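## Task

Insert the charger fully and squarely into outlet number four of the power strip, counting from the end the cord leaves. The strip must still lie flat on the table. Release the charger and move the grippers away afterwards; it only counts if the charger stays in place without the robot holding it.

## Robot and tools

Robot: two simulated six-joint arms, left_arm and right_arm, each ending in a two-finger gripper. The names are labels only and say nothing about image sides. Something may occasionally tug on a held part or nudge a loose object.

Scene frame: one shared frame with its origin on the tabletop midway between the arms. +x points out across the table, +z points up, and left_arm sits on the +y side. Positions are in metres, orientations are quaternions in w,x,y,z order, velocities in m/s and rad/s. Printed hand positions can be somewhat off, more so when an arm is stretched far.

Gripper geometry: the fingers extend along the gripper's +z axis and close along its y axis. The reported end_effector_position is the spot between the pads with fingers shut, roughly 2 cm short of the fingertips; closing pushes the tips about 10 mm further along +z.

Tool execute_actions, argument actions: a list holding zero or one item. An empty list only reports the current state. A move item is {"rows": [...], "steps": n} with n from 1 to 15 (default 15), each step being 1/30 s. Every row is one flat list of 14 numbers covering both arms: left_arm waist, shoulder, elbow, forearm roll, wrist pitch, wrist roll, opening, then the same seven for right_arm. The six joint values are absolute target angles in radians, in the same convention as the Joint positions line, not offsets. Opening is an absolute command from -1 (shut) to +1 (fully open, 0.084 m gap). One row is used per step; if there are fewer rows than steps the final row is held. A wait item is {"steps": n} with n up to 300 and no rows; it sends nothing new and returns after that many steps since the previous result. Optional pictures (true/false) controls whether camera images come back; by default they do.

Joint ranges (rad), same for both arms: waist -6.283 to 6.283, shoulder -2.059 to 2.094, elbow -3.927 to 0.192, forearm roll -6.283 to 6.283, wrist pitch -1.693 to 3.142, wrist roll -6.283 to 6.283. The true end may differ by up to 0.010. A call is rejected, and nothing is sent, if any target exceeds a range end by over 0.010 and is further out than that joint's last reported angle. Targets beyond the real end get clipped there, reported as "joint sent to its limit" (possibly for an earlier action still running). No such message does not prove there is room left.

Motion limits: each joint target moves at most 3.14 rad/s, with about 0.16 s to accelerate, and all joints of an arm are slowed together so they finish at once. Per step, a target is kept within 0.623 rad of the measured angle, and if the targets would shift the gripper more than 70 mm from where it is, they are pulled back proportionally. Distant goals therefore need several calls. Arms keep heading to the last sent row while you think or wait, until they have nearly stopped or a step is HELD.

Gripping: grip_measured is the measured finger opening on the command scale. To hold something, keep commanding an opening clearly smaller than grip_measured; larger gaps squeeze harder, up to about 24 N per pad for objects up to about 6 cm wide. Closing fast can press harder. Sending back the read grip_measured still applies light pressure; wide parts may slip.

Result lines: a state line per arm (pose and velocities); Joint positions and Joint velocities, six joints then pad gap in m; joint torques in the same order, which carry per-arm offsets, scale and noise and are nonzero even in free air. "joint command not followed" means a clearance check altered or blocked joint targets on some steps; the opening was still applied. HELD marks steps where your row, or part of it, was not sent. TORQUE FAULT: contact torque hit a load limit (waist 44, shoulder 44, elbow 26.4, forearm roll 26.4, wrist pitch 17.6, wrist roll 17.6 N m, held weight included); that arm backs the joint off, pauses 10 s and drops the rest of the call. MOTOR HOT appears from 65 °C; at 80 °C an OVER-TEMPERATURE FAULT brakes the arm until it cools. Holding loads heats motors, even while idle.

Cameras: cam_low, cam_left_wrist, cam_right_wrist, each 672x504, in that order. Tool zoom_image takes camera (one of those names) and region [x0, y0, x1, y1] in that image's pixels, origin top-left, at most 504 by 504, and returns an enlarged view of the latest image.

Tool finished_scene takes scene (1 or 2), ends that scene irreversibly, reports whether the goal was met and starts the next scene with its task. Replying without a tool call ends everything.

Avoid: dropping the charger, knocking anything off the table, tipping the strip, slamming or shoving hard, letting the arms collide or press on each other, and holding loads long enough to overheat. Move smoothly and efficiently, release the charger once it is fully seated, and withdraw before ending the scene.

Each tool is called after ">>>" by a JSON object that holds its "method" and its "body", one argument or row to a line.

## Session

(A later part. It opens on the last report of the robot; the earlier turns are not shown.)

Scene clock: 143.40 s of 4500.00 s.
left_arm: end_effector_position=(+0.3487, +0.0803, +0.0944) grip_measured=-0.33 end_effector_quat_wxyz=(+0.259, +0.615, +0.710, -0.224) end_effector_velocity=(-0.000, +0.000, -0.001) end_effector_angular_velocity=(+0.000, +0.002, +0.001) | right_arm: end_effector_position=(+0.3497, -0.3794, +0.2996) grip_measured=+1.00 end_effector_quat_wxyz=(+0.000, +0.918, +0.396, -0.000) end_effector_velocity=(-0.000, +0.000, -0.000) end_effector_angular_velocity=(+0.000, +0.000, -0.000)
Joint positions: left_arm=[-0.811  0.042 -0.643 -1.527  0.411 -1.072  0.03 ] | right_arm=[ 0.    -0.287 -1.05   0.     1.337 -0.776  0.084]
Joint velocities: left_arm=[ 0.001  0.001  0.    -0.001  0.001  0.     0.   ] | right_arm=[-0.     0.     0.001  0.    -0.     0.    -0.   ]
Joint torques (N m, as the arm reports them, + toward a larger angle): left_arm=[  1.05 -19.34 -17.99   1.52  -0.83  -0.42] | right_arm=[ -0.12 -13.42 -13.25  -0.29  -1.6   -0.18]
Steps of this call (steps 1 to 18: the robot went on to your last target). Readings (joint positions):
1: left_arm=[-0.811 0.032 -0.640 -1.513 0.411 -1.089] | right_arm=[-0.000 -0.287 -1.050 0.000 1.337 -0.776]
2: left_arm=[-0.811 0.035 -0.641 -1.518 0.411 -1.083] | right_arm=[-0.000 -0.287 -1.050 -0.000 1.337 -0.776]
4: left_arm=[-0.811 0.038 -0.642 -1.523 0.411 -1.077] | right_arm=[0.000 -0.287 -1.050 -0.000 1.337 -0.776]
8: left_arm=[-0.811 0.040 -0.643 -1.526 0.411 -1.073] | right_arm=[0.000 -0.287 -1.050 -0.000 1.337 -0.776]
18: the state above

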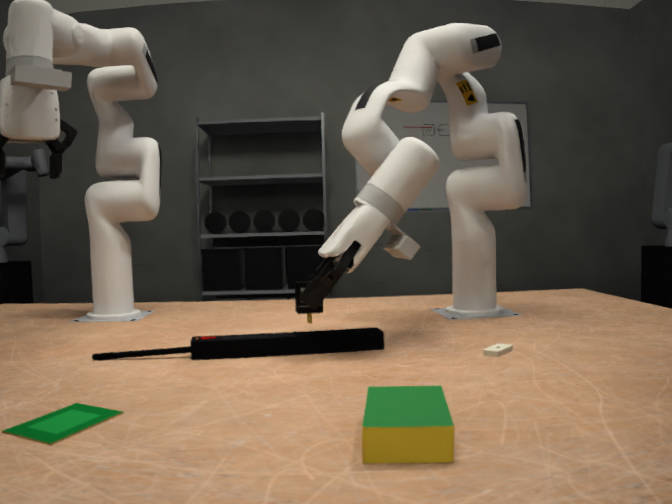

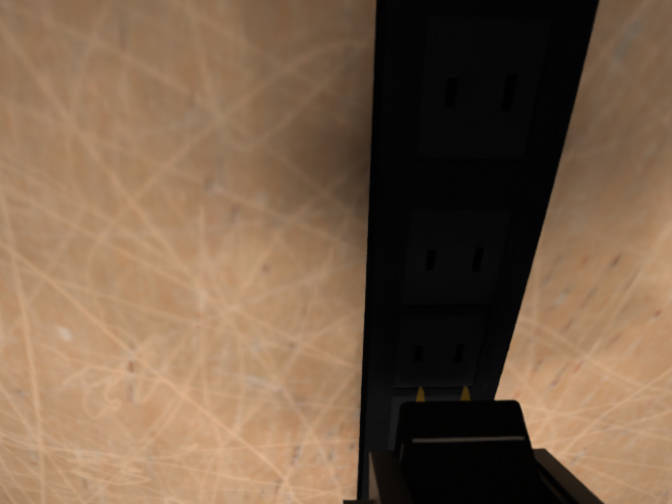

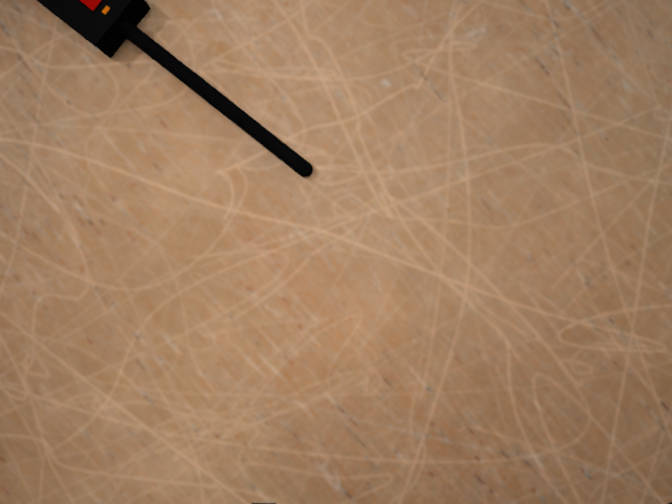

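>>> {"method": "execute_actions", "body": {
  "actions": [
    {"rows":[[-0.8118,0.054,-0.6486,-1.5421,0.4103,-1.0573,-1,0.0,-0.287,-1.05,0,1.337,-0.776,1],[-0.8118,0.054,-0.6486,-1.5421,0.4103,-1.0573,-1,0.0,-0.287,-1.05,0,1.337,-0.776,1],[-0.8129,0.0661,-0.6548,-1.5567,0.4096,-1.0424,-1,0.0,-0.287,-1.05,0,1.337,-0.776,1],[-0.8129,0.0661,-0.6548,-1.5567,0.4096,-1.0424,-1,0.0,-0.287,-1.05,0,1.337,-0.776,1],[-0.8139,0.0782,-0.6609,-1.5712,0.4089,-1.0274,-1,0.0,-0.287,-1.05,0,1.337,-0.776,1],[-0.8139,0.0782,-0.6609,-1.5712,0.4089,-1.0274,-1,0.0,-0.287,-1.05,0,1.337,-0.776,1],[-0.815,0.0903,-0.667,-1.5858,0.4082,-1.0125,-1,0.0,-0.287,-1.05,0,1.337,-0.776,1]]}
  ],
  "pictures": false
}}

>>> {"method": "execute_actions", "body": {
  "actions": [
    {"steps":12}
  ]
}}

>>> {"method": "zoom_image", "body": {
  "camera": "cam_low",
  "region": [270, 285, 350, 355]
}}

>>> {"method": "zoom_image", "body": {
  "camera": "cam_left_wrist",
  "region": [390, 330, 502, 420]
}}

Scene clock: 169.07 s of 4500.00 s.
left_arm: end_effector_position=(+0.3506, +0.0768, +0.0824) grip_measured=-0.33 end_effector_quat_wxyz=(+0.259, +0.615, +0.711, -0.224) end_effector_velocity=(+0.003, -0.002, -0.000) end_effector_angular_velocity=(-0.005, -0.008, +0.002) | right_arm: end_effector_position=(+0.3497, -0.3794, +0.2996) grip_measured=+1.00 end_effector_quat_wxyz=(+0.000, +0.918, +0.396, -0.000) end_effector_velocity=(+0.000, +0.000, -0.000) end_effector_angular_velocity=(+0.000, -0.000, -0.000)
Joint positions: left_arm=[-0.815  0.089 -0.666 -1.584  0.408 -1.014  0.03 ] | right_arm=[-0.    -0.287 -1.05   0.     1.337 -0.776  0.084]
Joint velocities: left_arm=[ 0.     0.01  -0.011 -0.018 -0.002  0.019 -0.   ] | right_arm=[ 0.     0.     0.     0.    -0.001  0.     0.   ]
Joint torques (N m, as the arm reports them, + toward a larger angle): left_arm=[  0.99 -20.15 -17.66   1.28  -0.74  -0.24] | right_arm=[ -0.14 -13.39 -13.21  -0.23  -1.68  -0.28]
Steps of this call (steps 1 to 15: the robot went on to your last target; steps 16 to 90: nothing new was sent; then 22.17 s passed at rest; steps 91 to 105: all 15 steps of this action). Readings (joint positions):
91: left_arm=[-0.811 0.042 -0.643 -1.528 0.411 -1.072] | right_arm=[0.000 -0.287 -1.050 0.000 1.337 -0.776]
92: left_arm=[-0.811 0.043 -0.643 -1.530 0.411 -1.070] | right_arm=[-0.000 -0.287 -1.050 0.000 1.337 -0.776]
94: left_arm=[-0.811 0.050 -0.647 -1.538 0.410 -1.062] | right_arm=[-0.000 -0.287 -1.050 0.000 1.337 -0.776]
98: left_arm=[-0.813 0.071 -0.657 -1.562 0.409 -1.036] | right_arm=[-0.000 -0.287 -1.050 0.000 1.337 -0.776]
105: the state above

Scene clock: 169.47 s of 4500.00 s.
left_arm: end_effector_position=(+0.3507, +0.0766, +0.0822) grip_measured=-0.33 end_effector_quat_wxyz=(+0.259, +0.615, +0.710, -0.224) end_effector_velocity=(+0.000, +0.001, -0.001) end_effector_angular_velocity=(+0.001, +0.000, +0.001) | right_arm: end_effector_position=(+0.3497, -0.3794, +0.2996) grip_measured=+1.00 end_effector_quat_wxyz=(+0.000, +0.918, +0.396, -0.000) end_effector_velocity=(-0.000, +0.000, -0.000) end_effector_angular_velocity=(+0.000, +0.000, +0.000)
Joint positions: left_arm=[-0.815  0.09  -0.667 -1.586  0.408 -1.013  0.03 ] | right_arm=[ 0.    -0.287 -1.05   0.     1.337 -0.776  0.084]
Joint velocities: left_arm=[ 0.001  0.001  0.    -0.    -0.001  0.    -0.   ] | right_arm=[ 0.001 -0.     0.     0.     0.     0.     0.   ]
Joint torques (N m, as the arm reports them, + toward a larger angle): left_arm=[  1.01 -20.3  -17.57   1.35  -0.65  -0.29] | right_arm=[ -0.07 -13.31 -13.32  -0.23  -1.61  -0.22]
Steps of this call (steps 1 to 12: the robot went on to your last target). Readings (joint positions):
1: left_arm=[-0.815 0.089 -0.667 -1.585 0.408 -1.014] | right_arm=[0.000 -0.287 -1.050 -0.000 1.337 -0.776]
2: left_arm=[-0.815 0.090 -0.667 -1.585 0.408 -1.013] | right_arm=[0.000 -0.287 -1.050 0.000 1.337 -0.776]
4: left_arm=[-0.815 0.090 -0.667 -1.585 0.408 -1.013] | right_arm=[-0.000 -0.287 -1.050 -0.000 1.337 -0.776]
8: left_arm=[-0.815 0.090 -0.667 -1.586 0.408 -1.013] | right_arm=[-0.000 -0.287 -1.050 0.000 1.337 -0.776]
12: the state above

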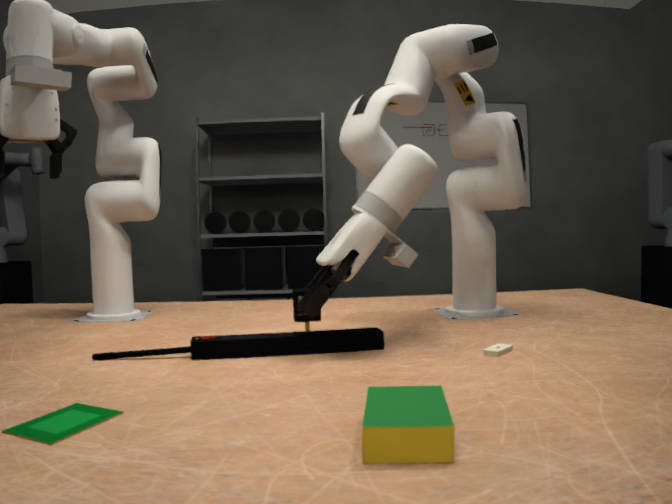

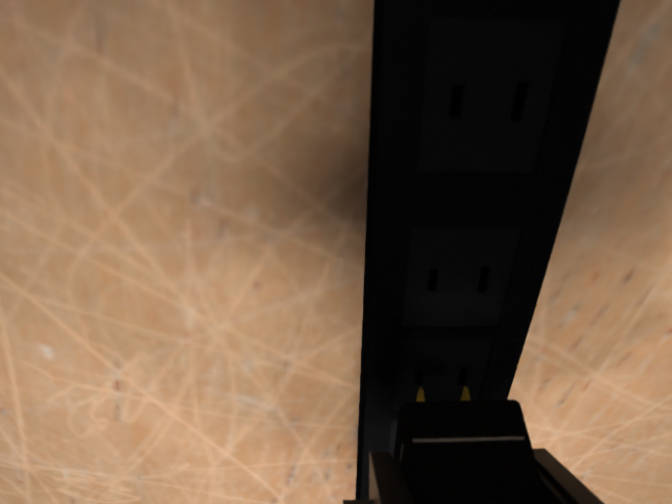

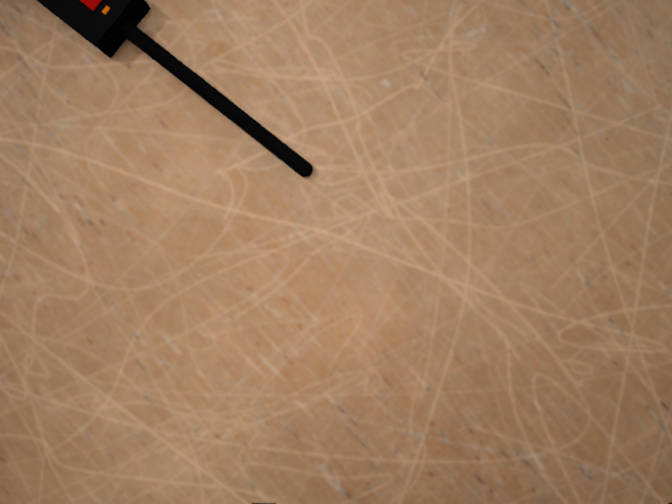

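Region (270, 285, 350, 355) of cam_low's 672x504 image, scaled by 6.300, with more detail than that image has; it fills the top 441 rows of this view, and the rest is white.

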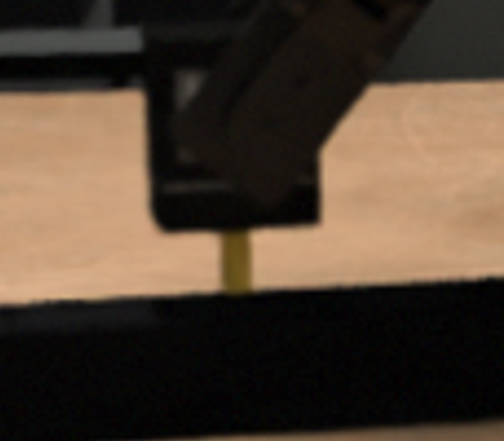

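Region (390, 330, 502, 420) of cam_left_wrist's 672x504 image, scaled by 4.500, with more detail than that image has; it fills the top 405 rows of this view, and the rest is white.

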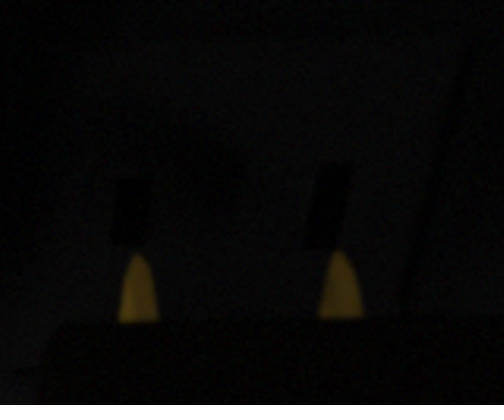

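>>> {"method": "execute_actions", "body": {
  "actions": [
    {"rows":[[-0.8143,0.0977,-0.6697,-1.5962,0.4088,-1.0007,-1,0.0,-0.287,-1.05,0,1.337,-0.776,1],[-0.8143,0.0977,-0.6697,-1.5962,0.4088,-1.0007,-1,0.0,-0.287,-1.05,0,1.337,-0.776,1],[-0.8143,0.0977,-0.6697,-1.5962,0.4088,-1.0007,-1,0.0,-0.287,-1.05,0,1.337,-0.776,1],[-0.8136,0.1051,-0.6724,-1.6065,0.4093,-0.9889,-1,0.0,-0.287,-1.05,0,1.337,-0.776,1]]}
  ]
}}

>>> {"method": "zoom_image", "body": {
  "camera": "cam_low",
  "region": [270, 285, 350, 355]
}}

>>> {"method": "zoom_image", "body": {
  "camera": "cam_left_wrist",
  "region": [390, 330, 502, 420]
}}

Scene clock: 185.00 s of 4500.00 s.
left_arm: end_effector_position=(+0.3511, +0.0767, +0.0777) grip_measured=-0.33 end_effector_quat_wxyz=(+0.259, +0.615, +0.711, -0.224) end_effector_velocity=(+0.000, +0.000, -0.001) end_effector_angular_velocity=(+0.000, -0.000, -0.000) | right_arm: end_effector_position=(+0.3497, -0.3794, +0.2996) grip_measured=+1.00 end_effector_quat_wxyz=(+0.000, +0.918, +0.396, -0.000) end_effector_velocity=(-0.000, -0.001, -0.001) end_effector_angular_velocity=(-0.000, +0.003, -0.002)
Joint positions: left_arm=[-0.814  0.105 -0.672 -1.606  0.409 -0.989  0.03 ] | right_arm=[-0.    -0.287 -1.05  -0.     1.337 -0.776  0.084]
Joint velocities: left_arm=[ 0.     0.002 -0.    -0.003  0.     0.003 -0.   ] | right_arm=[-0.002  0.002  0.001 -0.     0.     0.    -0.   ]
Joint torques (N m, as the arm reports them, + toward a larger angle): left_arm=[  1.12 -20.46 -17.34   1.22  -0.81  -0.46] | right_arm=[ -0.16 -13.24 -13.29  -0.25  -1.66  -0.2 ]
Steps of this call (steps 1 to 15: the robot went on to your last target; steps 16 to 90: nothing new was sent; then 12.03 s passed at rest; steps 91 to 105: all 15 steps of this action). Readings (joint positions):
91: left_arm=[-0.815 0.090 -0.667 -1.586 0.408 -1.012] | right_arm=[0.000 -0.287 -1.050 0.000 1.337 -0.776]
92: left_arm=[-0.815 0.091 -0.668 -1.587 0.408 -1.010] | right_arm=[0.000 -0.287 -1.050 -0.000 1.337 -0.776]
94: left_arm=[-0.815 0.094 -0.669 -1.592 0.409 -1.006] | right_arm=[0.000 -0.287 -1.050 0.000 1.337 -0.776]
98: left_arm=[-0.814 0.103 -0.671 -1.603 0.409 -0.994] | right_arm=[0.000 -0.287 -1.050 0.000 1.337 -0.776]
105: the state above

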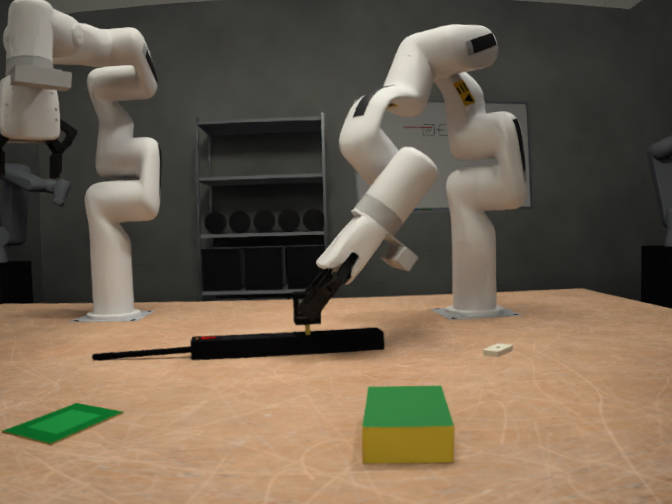

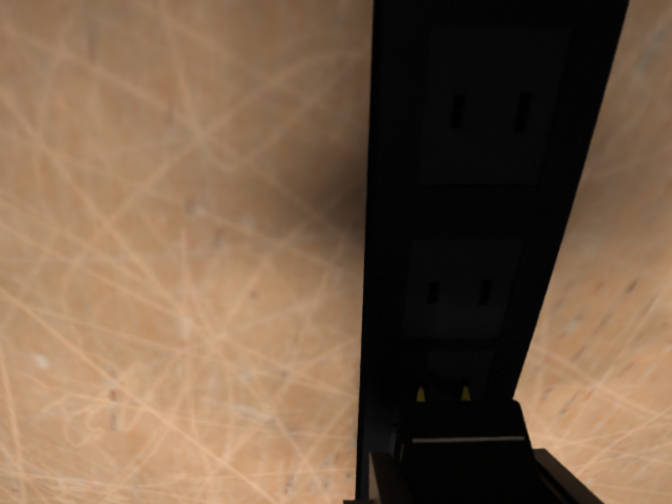

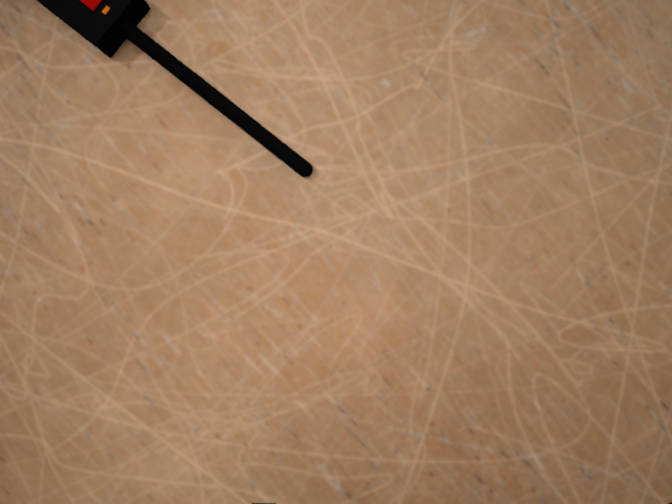

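Region (270, 285, 350, 355) of cam_low's 672x504 image, scaled by 6.300, with more detail than that image has; it fills the top 441 rows of this view, and the rest is white.

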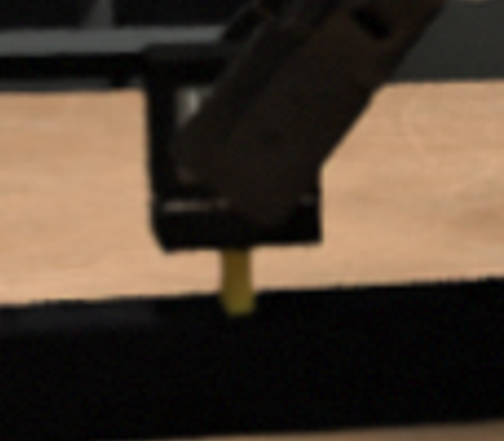

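Region (390, 330, 502, 420) of cam_left_wrist's 672x504 image, scaled by 4.500, with more detail than that image has; it fills the top 405 rows of this view, and the rest is white.

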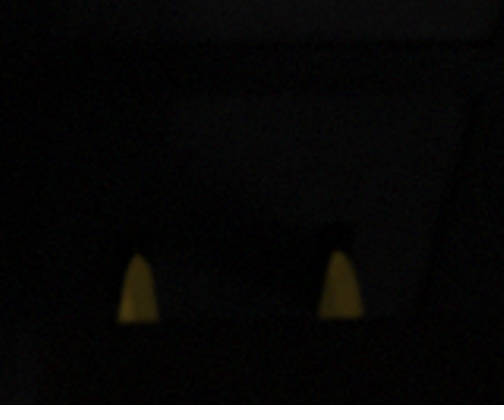

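>>> {"method": "execute_actions", "body": {
  "actions": [
    {"rows":[[-0.8146,0.1062,-0.6737,-1.6068,0.4088,-0.9894,-1,0.0,-0.287,-1.05,0,1.337,-0.776,1],[-0.8146,0.1062,-0.6737,-1.6068,0.4088,-0.9894,-1,0.0,-0.287,-1.05,0,1.337,-0.776,1],[-0.8146,0.1093,-0.6747,-1.6117,0.4089,-0.9841,-1,0.0,-0.287,-1.05,0,1.337,-0.776,1],[-0.8146,0.1093,-0.6747,-1.6117,0.4089,-0.9841,-1,0.0,-0.287,-1.05,0,1.337,-0.776,1],[-0.8146,0.1093,-0.6747,-1.6117,0.4089,-0.9841,-1,0.0,-0.287,-1.05,0,1.337,-0.776,1],[-0.8145,0.1124,-0.6757,-1.6166,0.409,-0.9788,-1,0.0,-0.287,-1.05,0,1.337,-0.776,1],[-0.8145,0.1124,-0.6757,-1.6166,0.409,-0.9788,-1,0.0,-0.287,-1.05,0,1.337,-0.776,1],[-0.8145,0.1139,-0.6762,-1.619,0.4091,-0.9761,-1,0.0,-0.287,-1.05,0,1.337,-0.776,1]]}
  ]
}}

>>> {"method": "zoom_image", "body": {
  "camera": "cam_low",
  "region": [270, 285, 350, 355]
}}

>>> {"method": "zoom_image", "body": {
  "camera": "cam_left_wrist",
  "region": [390, 330, 502, 420]
}}

Scene clock: 199.90 s of 4500.00 s.
left_arm: end_effector_position=(+0.3519, +0.0752, +0.0769) grip_measured=-0.33 end_effector_quat_wxyz=(+0.260, +0.615, +0.710, -0.224) end_effector_velocity=(-0.000, +0.000, -0.001) end_effector_angular_velocity=(-0.001, +0.000, +0.000) | right_arm: end_effector_position=(+0.3497, -0.3794, +0.2996) grip_measured=+1.00 end_effector_quat_wxyz=(+0.000, +0.918, +0.396, -0.000) end_effector_velocity=(+0.000, -0.001, +0.000) end_effector_angular_velocity=(-0.000, -0.001, -0.002)
Joint positions: left_arm=[-0.815  0.112 -0.678 -1.619  0.41  -0.977  0.03 ] | right_arm=[ 0.    -0.287 -1.05   0.     1.337 -0.776  0.084]
Joint velocities: left_arm=[ 0.     0.002 -0.    -0.006  0.001  0.006  0.   ] | right_arm=[-0.001 -0.    -0.    -0.    -0.     0.     0.   ]
Joint torques (N m, as the arm reports them, + toward a larger angle): left_arm=[  1.06 -14.11 -13.17   1.4   -1.13  -0.26] | right_arm=[  0.19 -13.43 -13.33  -0.26  -1.6   -0.2 ]
Steps of this call (steps 1 to 15: the robot went on to your last target; steps 16 to 90: nothing new was sent; then 11.40 s passed at rest; steps 91 to 105: all 15 steps of this action). Readings (joint positions):
91: left_arm=[-0.814 0.105 -0.672 -1.607 0.409 -0.989] | right_arm=[0.000 -0.287 -1.050 -0.000 1.337 -0.776]
92: left_arm=[-0.814 0.105 -0.673 -1.607 0.409 -0.989] | right_arm=[0.000 -0.287 -1.050 0.000 1.337 -0.776]
94: left_arm=[-0.814 0.106 -0.673 -1.608 0.409 -0.988] | right_arm=[-0.000 -0.287 -1.050 -0.000 1.337 -0.776]
98: left_arm=[-0.814 0.109 -0.676 -1.613 0.409 -0.983] | right_arm=[-0.000 -0.287 -1.050 -0.000 1.337 -0.776]
105: the state above

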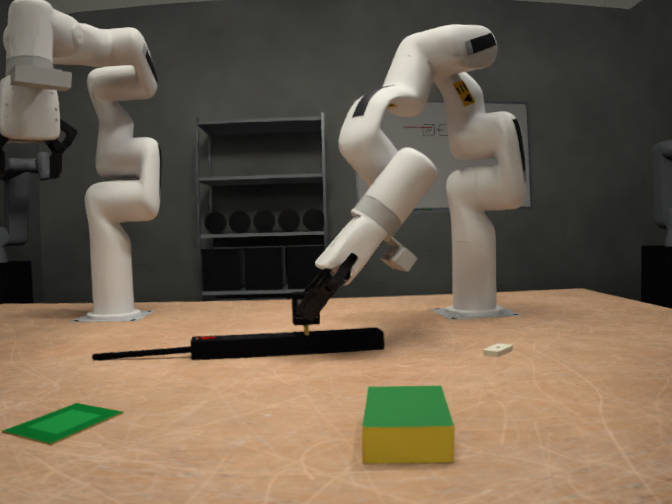

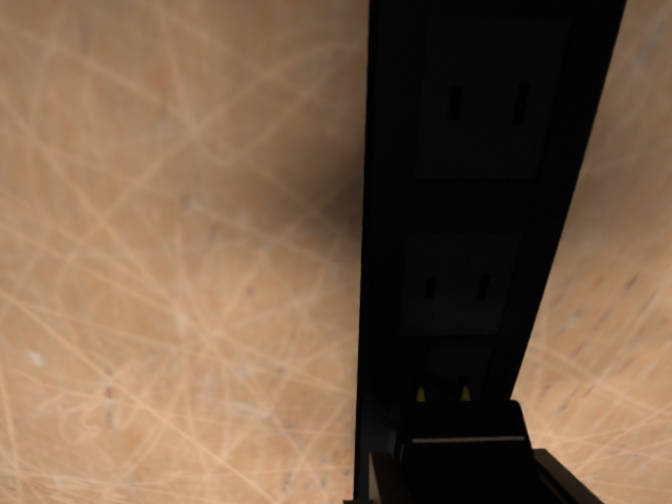

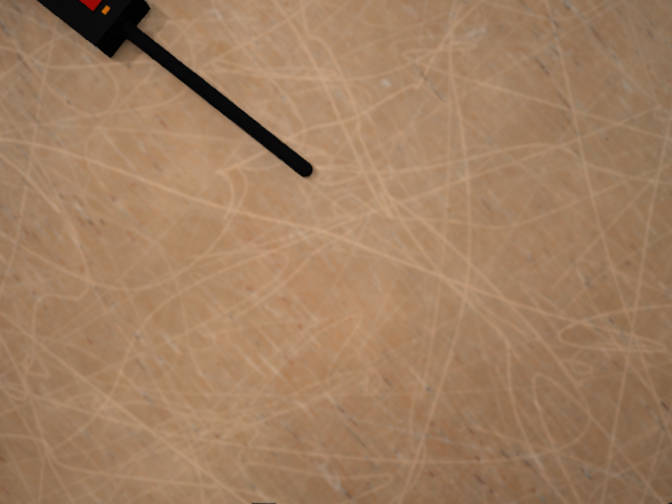

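Region (270, 285, 350, 355) of cam_low's 672x504 image, scaled by 6.300, with more detail than that image has; it fills the top 441 rows of this view, and the rest is white.

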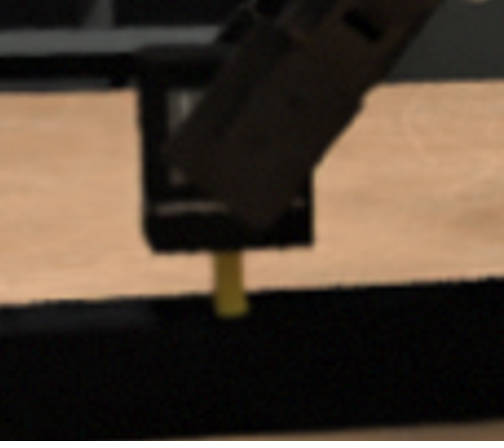

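Region (390, 330, 502, 420) of cam_left_wrist's 672x504 image, scaled by 4.500, with more detail than that image has; it fills the top 405 rows of this view, and the rest is white.

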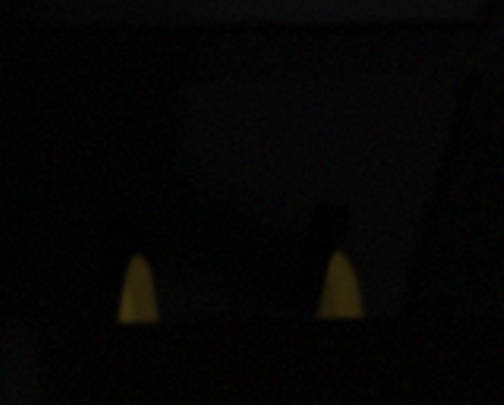

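>>> {"method": "execute_actions", "body": {
  "actions": [
    {"rows":[[-0.8147,0.097,-0.6708,-1.5921,0.4085,-1.0054,-1,0.0,-0.287,-1.05,0,1.337,-0.776,1]]}
  ],
  "pictures": false
}}

>>> {"method": "execute_actions", "body": {
  "actions": [
    {"rows":[[-0.8122,0.0934,-0.6666,-1.5916,0.4099,-1.0037,-1,0.0,-0.287,-1.05,0,1.337,-0.776,1]]}
  ],
  "pictures": false
}}

>>> {"method": "execute_actions", "body": {
  "actions": [
    {"steps":10}
  ]
}}

>>> {"method": "zoom_image", "body": {
  "camera": "cam_low",
  "region": [270, 285, 350, 355]
}}

>>> {"method": "zoom_image", "body": {
  "camera": "cam_left_wrist",
  "region": [390, 330, 502, 420]
}}

Scene clock: 209.57 s of 4500.00 s.
left_arm: end_effector_position=(+0.3503, +0.0769, +0.0792) grip_measured=-0.33 end_effector_quat_wxyz=(+0.257, +0.615, +0.711, -0.224) end_effector_velocity=(+0.006, -0.006, +0.010) end_effector_angular_velocity=(-0.016, -0.017, +0.001) | right_arm: end_effector_position=(+0.3497, -0.3794, +0.2996) grip_measured=+1.00 end_effector_quat_wxyz=(+0.000, +0.918, +0.396, -0.000) end_effector_velocity=(+0.000, -0.000, +0.000) end_effector_angular_velocity=(-0.000, -0.001, +0.001)
Joint positions: left_arm=[-0.815  0.098 -0.669 -1.592  0.409 -1.005  0.03 ] | right_arm=[-0.    -0.287 -1.05  -0.     1.337 -0.776  0.084]
Joint velocities: left_arm=[ 0.    -0.01  -0.014  0.001 -0.    -0.001 -0.   ] | right_arm=[ 0.    -0.    -0.    -0.    -0.001 -0.001  0.   ]
Joint torques (N m, as the arm reports them, + toward a larger angle): left_arm=[  0.93 -20.46 -17.25   1.24  -0.7   -0.43] | right_arm=[ -0.1  -13.41 -13.2   -0.3   -1.64  -0.15]
Steps of this call (steps 1 to 15: the robot went on to your last target; steps 16 to 90: nothing new was sent; then 6.17 s passed at rest; steps 91 to 105: all 15 steps of this action). Readings (joint positions):
91: left_arm=[-0.814 0.114 -0.676 -1.619 0.409 -0.976] | right_arm=[-0.000 -0.287 -1.050 -0.000 1.337 -0.776]
92: left_arm=[-0.815 0.113 -0.675 -1.616 0.409 -0.980] | right_arm=[-0.000 -0.287 -1.050 -0.000 1.337 -0.776]
94: left_arm=[-0.815 0.107 -0.670 -1.604 0.410 -0.992] | right_arm=[-0.000 -0.287 -1.050 0.000 1.337 -0.776]
98: left_arm=[-0.816 0.102 -0.665 -1.594 0.409 -1.003] | right_arm=[-0.000 -0.287 -1.050 0.000 1.337 -0.776]
105: the state above

Scene clock: 210.07 s of 4500.00 s.
left_arm: end_effector_position=(+0.3508, +0.0777, +0.0806) grip_measured=-0.33 end_effector_quat_wxyz=(+0.259, +0.615, +0.711, -0.224) end_effector_velocity=(+0.000, -0.000, +0.000) end_effector_angular_velocity=(-0.001, +0.000, +0.001) | right_arm: end_effector_position=(+0.3497, -0.3794, +0.2996) grip_measured=+1.00 end_effector_quat_wxyz=(+0.000, +0.918, +0.396, -0.000) end_effector_velocity=(+0.001, +0.000, +0.001) end_effector_angular_velocity=(+0.000, -0.003, +0.000)
Joint positions: left_arm=[-0.812  0.093 -0.667 -1.592  0.41  -1.004  0.03 ] | right_arm=[ 0.    -0.287 -1.05   0.     1.337 -0.776  0.084]
Joint velocities: left_arm=[ 0.     0.    -0.001 -0.     0.    -0.001 -0.   ] | right_arm=[ 0.     0.    -0.001  0.    -0.001  0.    -0.   ]
Joint torques (N m, as the arm reports them, + toward a larger angle): left_arm=[  0.78 -20.41 -17.48   1.38  -0.78  -0.4 ] | right_arm=[ -0.16 -13.49 -13.28  -0.26  -1.66  -0.21]
Steps of this call (steps 1 to 15: all 15 steps of this action). Readings (joint positions):
1: left_arm=[-0.815 0.098 -0.669 -1.592 0.409 -1.005] | right_arm=[0.000 -0.287 -1.050 0.000 1.337 -0.776]
2: left_arm=[-0.815 0.097 -0.669 -1.592 0.409 -1.005] | right_arm=[-0.000 -0.287 -1.050 0.000 1.337 -0.776]
4: left_arm=[-0.813 0.096 -0.668 -1.592 0.409 -1.004] | right_arm=[-0.000 -0.287 -1.050 0.000 1.337 -0.776]
8: left_arm=[-0.812 0.094 -0.667 -1.592 0.410 -1.004] | right_arm=[-0.000 -0.287 -1.050 0.000 1.337 -0.776]
15: the state above

Scene clock: 210.40 s of 4500.00 s.
left_arm: end_effector_position=(+0.3508, +0.0777, +0.0806) grip_measured=-0.33 end_effector_quat_wxyz=(+0.259, +0.615, +0.711, -0.224) end_effector_velocity=(+0.000, -0.000, +0.001) end_effector_angular_velocity=(-0.002, -0.001, +0.000) | right_arm: end_effector_position=(+0.3497, -0.3794, +0.2996) grip_measured=+1.00 end_effector_quat_wxyz=(+0.000, +0.918, +0.396, -0.000) end_effector_velocity=(+0.000, -0.000, +0.001) end_effector_angular_velocity=(+0.000, -0.003, -0.001)
Joint positions: left_arm=[-0.812  0.093 -0.667 -1.592  0.41  -1.004  0.03 ] | right_arm=[-0.    -0.287 -1.05   0.     1.337 -0.776  0.084]
Joint velocities: left_arm=[ 0.    -0.001 -0.    -0.001  0.     0.001 -0.   ] | right_arm=[-0.001 -0.001 -0.001 -0.    -0.001 -0.    -0.   ]
Joint torques (N m, as the arm reports them, + toward a larger angle): left_arm=[  0.87 -20.6  -17.55   1.31  -0.8   -0.31] | right_arm=[  0.06 -13.17 -13.3   -0.25  -1.62  -0.25]
Steps of this call (steps 1 to 10: the robot went on to your last target). Readings (joint positions):
1: left_arm=[-0.812 0.093 -0.667 -1.592 0.410 -1.004] | right_arm=[0.000 -0.287 -1.050 0.000 1.337 -0.776]
2: left_arm=[-0.812 0.093 -0.667 -1.592 0.410 -1.004] | right_arm=[-0.000 -0.287 -1.050 -0.000 1.337 -0.776]
4: left_arm=[-0.812 0.093 -0.667 -1.592 0.410 -1.004] | right_arm=[-0.000 -0.287 -1.050 -0.000 1.337 -0.776]
8: left_arm=[-0.812 0.093 -0.667 -1.592 0.410 -1.004] | right_arm=[0.000 -0.287 -1.050 -0.000 1.337 -0.776]
10: the state above

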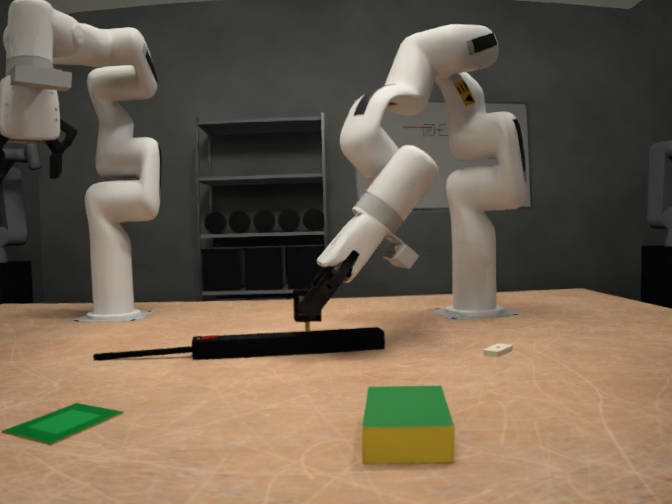

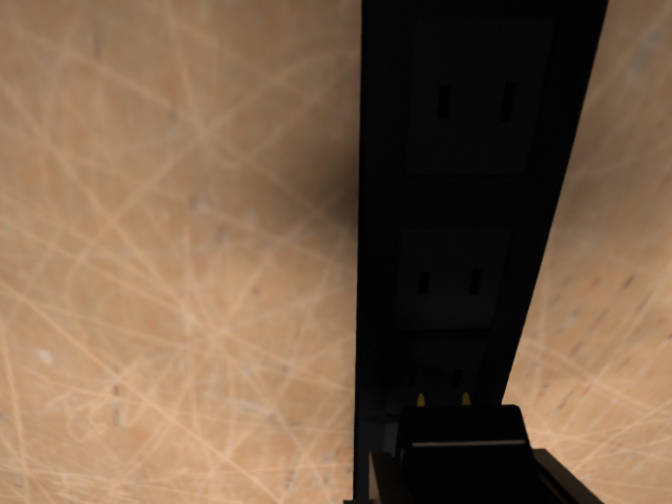

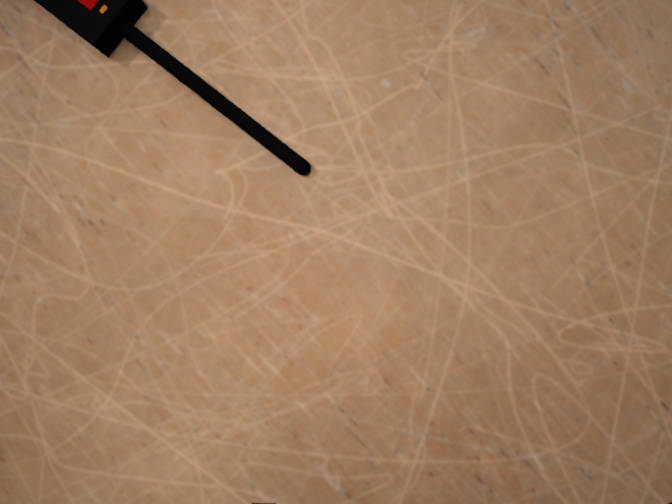

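Region (270, 285, 350, 355) of cam_low's 672x504 image, scaled by 6.300, with more detail than that image has; it fills the top 441 rows of this view, and the rest is white.

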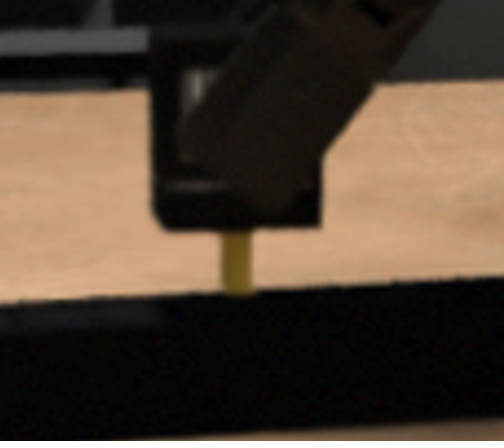

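Region (390, 330, 502, 420) of cam_left_wrist's 672x504 image, scaled by 4.500, with more detail than that image has; it fills the top 405 rows of this view, and the rest is white.

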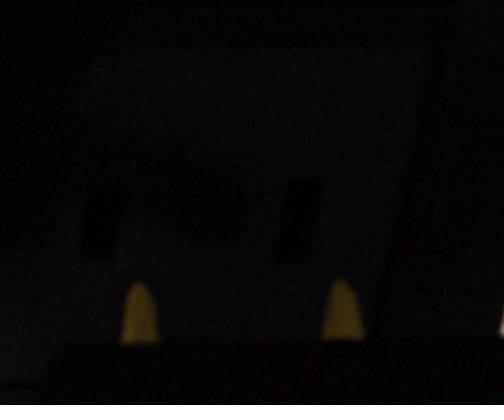

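>>> {"method": "execute_actions", "body": {
  "actions": [
    {"rows":[[-0.8166,0.0928,-0.6653,-1.579,0.403,-1.0183,-1,0.0,-0.287,-1.05,0,1.337,-0.776,1],[-0.8166,0.0928,-0.6653,-1.579,0.403,-1.0183,-1,0.0,-0.287,-1.05,0,1.337,-0.776,1],[-0.821,0.0921,-0.664,-1.5665,0.3961,-1.033,-1,0.0,-0.287,-1.05,0,1.337,-0.776,1],[-0.821,0.0921,-0.664,-1.5665,0.3961,-1.033,-1,0.0,-0.287,-1.05,0,1.337,-0.776,1],[-0.8254,0.0915,-0.6627,-1.5539,0.3892,-1.0476,-1,0.0,-0.287,-1.05,0,1.337,-0.776,1]]}
  ],
  "pictures": false
}}

>>> {"method": "execute_actions", "body": {
  "actions": [
    {"steps":8}
  ]
}}

>>> {"method": "zoom_image", "body": {
  "camera": "cam_low",
  "region": [270, 285, 350, 355]
}}

>>> {"method": "zoom_image", "body": {
  "camera": "cam_left_wrist",
  "region": [390, 330, 502, 420]
}}

Scene clock: 236.97 s of 4500.00 s.
left_arm: end_effector_position=(+0.3486, +0.0787, +0.0790) grip_measured=-0.33 end_effector_quat_wxyz=(+0.250, +0.618, +0.714, -0.216) end_effector_velocity=(+0.000, +0.000, -0.000) end_effector_angular_velocity=(+0.004, +0.001, +0.002) | right_arm: end_effector_position=(+0.3497, -0.3794, +0.2996) grip_measured=+1.00 end_effector_quat_wxyz=(+0.000, +0.918, +0.396, -0.000) end_effector_velocity=(+0.000, -0.001, +0.000) end_effector_angular_velocity=(+0.000, -0.002, -0.002)
Joint positions: left_arm=[-0.825  0.092 -0.663 -1.554  0.39  -1.047  0.03 ] | right_arm=[-0.    -0.287 -1.05  -0.     1.337 -0.776  0.084]
Joint velocities: left_arm=[-0.002  0.     0.     0.006 -0.004 -0.008 -0.   ] | right_arm=[-0.002 -0.001 -0.     0.    -0.002 -0.    -0.   ]
Joint torques (N m, as the arm reports them, + toward a larger angle): left_arm=[  1.13 -20.   -17.55   1.42  -0.85  -0.26] | right_arm=[ -0.01 -13.39 -13.39  -0.22  -1.65  -0.2 ]
Steps of this call (steps 1 to 15: the robot went on to your last target; steps 16 to 90: nothing new was sent; then 23.07 s passed at rest; steps 91 to 105: all 15 steps of this action). Readings (joint positions):
91: left_arm=[-0.812 0.093 -0.667 -1.591 0.410 -1.004] | right_arm=[0.000 -0.287 -1.050 -0.000 1.337 -0.776]
92: left_arm=[-0.813 0.093 -0.666 -1.590 0.409 -1.006] | right_arm=[0.000 -0.287 -1.050 0.000 1.337 -0.776]
94: left_arm=[-0.815 0.093 -0.666 -1.583 0.405 -1.014] | right_arm=[-0.000 -0.287 -1.050 0.000 1.337 -0.776]
98: left_arm=[-0.822 0.092 -0.664 -1.563 0.394 -1.037] | right_arm=[-0.000 -0.287 -1.050 0.000 1.337 -0.776]
105: the state above

Scene clock: 237.23 s of 4500.00 s.
left_arm: end_effector_position=(+0.3486, +0.0787, +0.0790) grip_measured=-0.33 end_effector_quat_wxyz=(+0.250, +0.618, +0.714, -0.216) end_effector_velocity=(-0.001, +0.000, -0.000) end_effector_angular_velocity=(+0.000, +0.001, -0.001) | right_arm: end_effector_position=(+0.3497, -0.3794, +0.2996) grip_measured=+1.00 end_effector_quat_wxyz=(+0.000, +0.918, +0.396, -0.000) end_effector_velocity=(-0.000, +0.000, +0.000) end_effector_angular_velocity=(+0.000, -0.001, +0.000)
Joint positions: left_arm=[-0.825  0.092 -0.663 -1.554  0.389 -1.048  0.03 ] | right_arm=[ 0.    -0.287 -1.05   0.     1.337 -0.776  0.084]
Joint velocities: left_arm=[-0.     0.     0.001  0.     0.001 -0.     0.   ] | right_arm=[ 0.    -0.001  0.     0.     0.    -0.     0.   ]
Joint torques (N m, as the arm reports them, + toward a larger angle): left_arm=[  1.17 -20.09 -17.36   1.36  -0.92  -0.39] | right_arm=[ -0.1  -13.28 -13.23  -0.23  -1.71  -0.17]
Steps of this call (steps 1 to 8: the robot went on to your last target). Readings (joint positions):
1: left_arm=[-0.825 0.092 -0.663 -1.554 0.389 -1.047] | right_arm=[-0.000 -0.287 -1.050 -0.000 1.337 -0.776]
2: left_arm=[-0.825 0.092 -0.663 -1.554 0.389 -1.047] | right_arm=[0.000 -0.287 -1.050 -0.000 1.337 -0.776]
4: left_arm=[-0.825 0.092 -0.663 -1.554 0.389 -1.047] | right_arm=[0.000 -0.287 -1.050 -0.000 1.337 -0.776]
8: the state above

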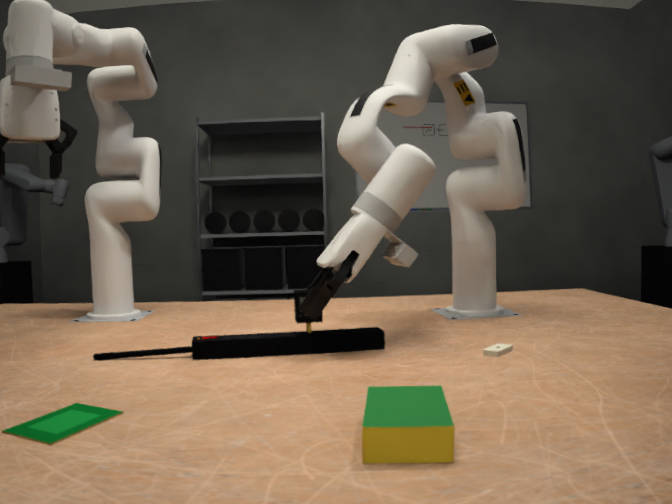

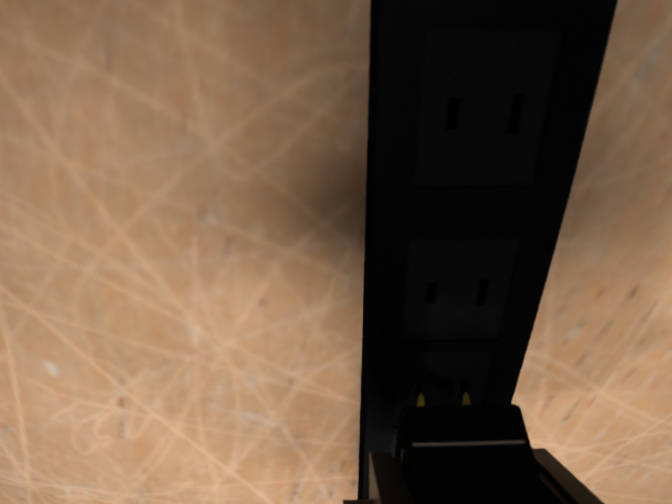

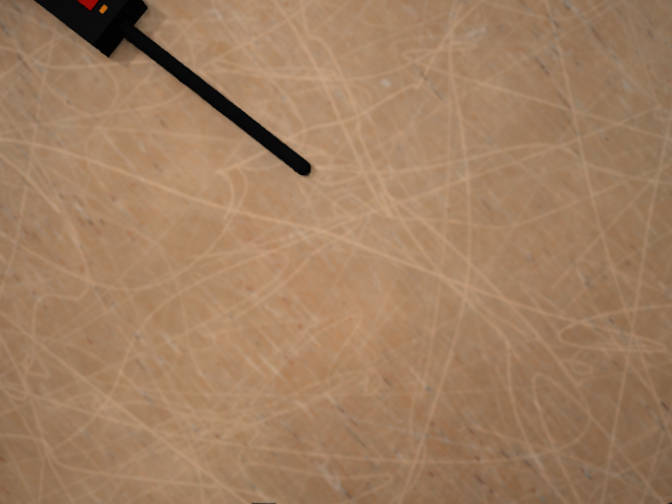

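Region (270, 285, 350, 355) of cam_low's 672x504 image, scaled by 6.300, with more detail than that image has; it fills the top 441 rows of this view, and the rest is white.

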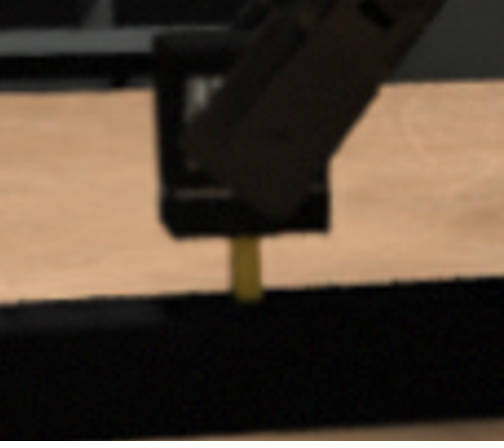

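Region (390, 330, 502, 420) of cam_left_wrist's 672x504 image, scaled by 4.500, with more detail than that image has; it fills the top 405 rows of this view, and the rest is white.

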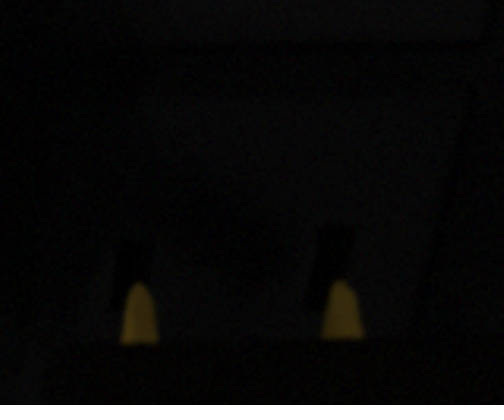

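>>> {"method": "execute_actions", "body": {
  "actions": [
    {"rows":[[-0.8248,0.0939,-0.6629,-1.5588,0.3895,-1.0418,-1,0.0,-0.287,-1.05,0,1.337,-0.776,1],[-0.8248,0.0939,-0.6629,-1.5588,0.3895,-1.0418,-1,0.0,-0.287,-1.05,0,1.337,-0.776,1],[-0.8248,0.097,-0.664,-1.5639,0.3895,-1.0362,-1,0.0,-0.287,-1.05,0,1.337,-0.776,1],[-0.8248,0.097,-0.664,-1.5639,0.3895,-1.0362,-1,0.0,-0.287,-1.05,0,1.337,-0.776,1],[-0.8248,0.097,-0.664,-1.5639,0.3895,-1.0362,-1,0.0,-0.287,-1.05,0,1.337,-0.776,1],[-0.8248,0.0992,-0.6647,-1.5675,0.3895,-1.0324,-1,0.0,-0.287,-1.05,0,1.337,-0.776,1],[-0.8248,0.0992,-0.6647,-1.5675,0.3895,-1.0324,-1,0.0,-0.287,-1.05,0,1.337,-0.776,1],[-0.8248,0.1011,-0.6653,-1.5706,0.3895,-1.0291,-1,0.0,-0.287,-1.05,0,1.337,-0.776,1]]}
  ]
}}

>>> {"method": "zoom_image", "body": {
  "camera": "cam_low",
  "region": [270, 285, 350, 355]
}}

>>> {"method": "zoom_image", "body": {
  "camera": "cam_left_wrist",
  "region": [390, 330, 502, 420]
}}

Scene clock: 254.20 s of 4500.00 s.
left_arm: end_effector_position=(+0.3485, +0.0791, +0.0758) grip_measured=-0.33 end_effector_quat_wxyz=(+0.250, +0.618, +0.714, -0.216) end_effector_velocity=(+0.001, -0.000, -0.000) end_effector_angular_velocity=(-0.001, -0.001, +0.001) | right_arm: end_effector_position=(+0.3497, -0.3794, +0.2996) grip_measured=+1.00 end_effector_quat_wxyz=(+0.000, +0.918, +0.396, -0.000) end_effector_velocity=(+0.001, +0.001, -0.000) end_effector_angular_velocity=(+0.000, -0.001, +0.002)
Joint positions: left_arm=[-0.825  0.101 -0.665 -1.57   0.389 -1.03   0.03 ] | right_arm=[ 0.    -0.287 -1.05   0.     1.337 -0.776  0.084]
Joint velocities: left_arm=[ 0.001  0.003 -0.002 -0.006  0.     0.006  0.   ] | right_arm=[ 0.002  0.002 -0.    -0.    -0.002 -0.    -0.   ]
Joint torques (N m, as the arm reports them, + toward a larger angle): left_arm=[  0.89 -20.36 -17.47   1.45  -0.86  -0.36] | right_arm=[ -0.18 -13.44 -13.25  -0.23  -1.72  -0.17]
Steps of this call (steps 1 to 15: the robot went on to your last target; steps 16 to 90: nothing new was sent; then 13.47 s passed at rest; steps 91 to 105: all 15 steps of this action). Readings (joint positions):
91: left_arm=[-0.825 0.092 -0.663 -1.554 0.389 -1.047] | right_arm=[-0.000 -0.287 -1.050 -0.000 1.337 -0.776]
92: left_arm=[-0.825 0.092 -0.663 -1.555 0.389 -1.047] | right_arm=[-0.000 -0.287 -1.050 -0.000 1.337 -0.776]
94: left_arm=[-0.825 0.093 -0.663 -1.558 0.389 -1.043] | right_arm=[0.000 -0.287 -1.050 0.000 1.337 -0.776]
98: left_arm=[-0.825 0.097 -0.664 -1.564 0.389 -1.036] | right_arm=[-0.000 -0.287 -1.050 -0.000 1.337 -0.776]
105: the state above

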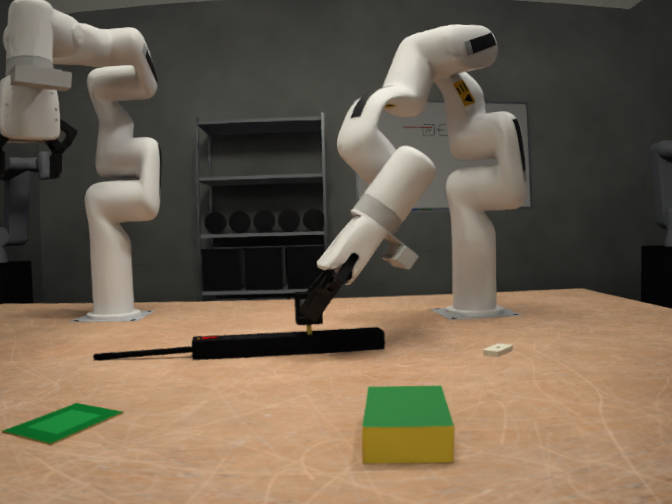

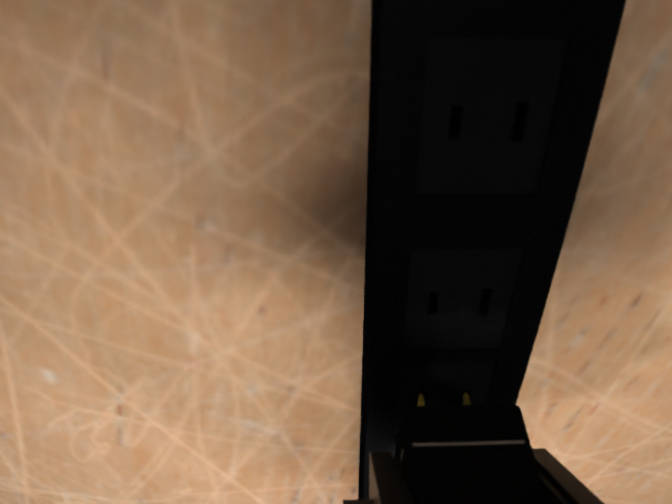

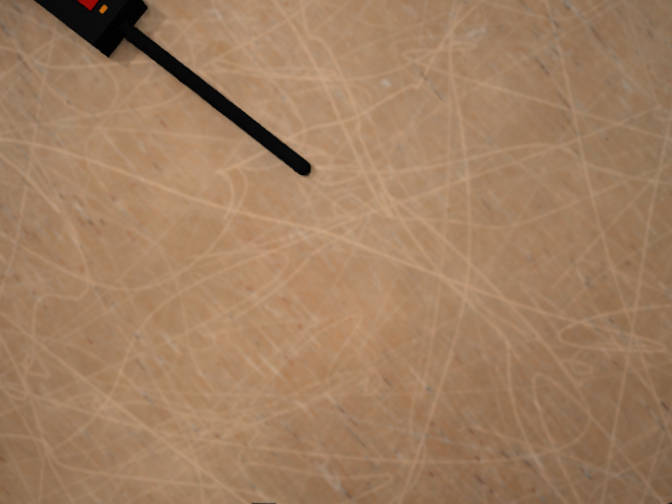

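Region (270, 285, 350, 355) of cam_low's 672x504 image, scaled by 6.300, with more detail than that image has; it fills the top 441 rows of this view, and the rest is white.

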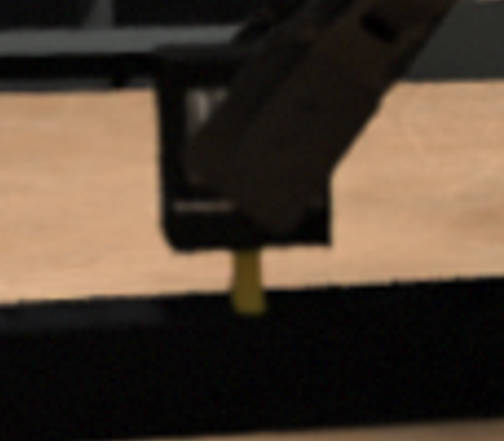

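Region (390, 330, 502, 420) of cam_left_wrist's 672x504 image, scaled by 4.500, with more detail than that image has; it fills the top 405 rows of this view, and the rest is white.

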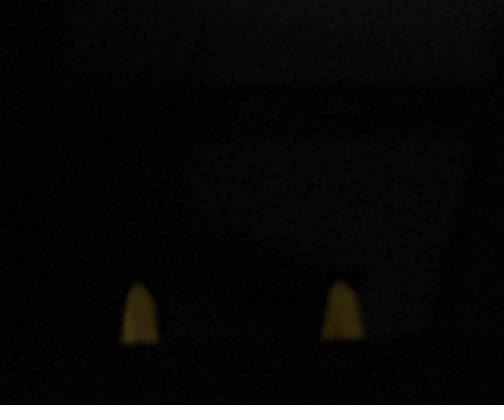

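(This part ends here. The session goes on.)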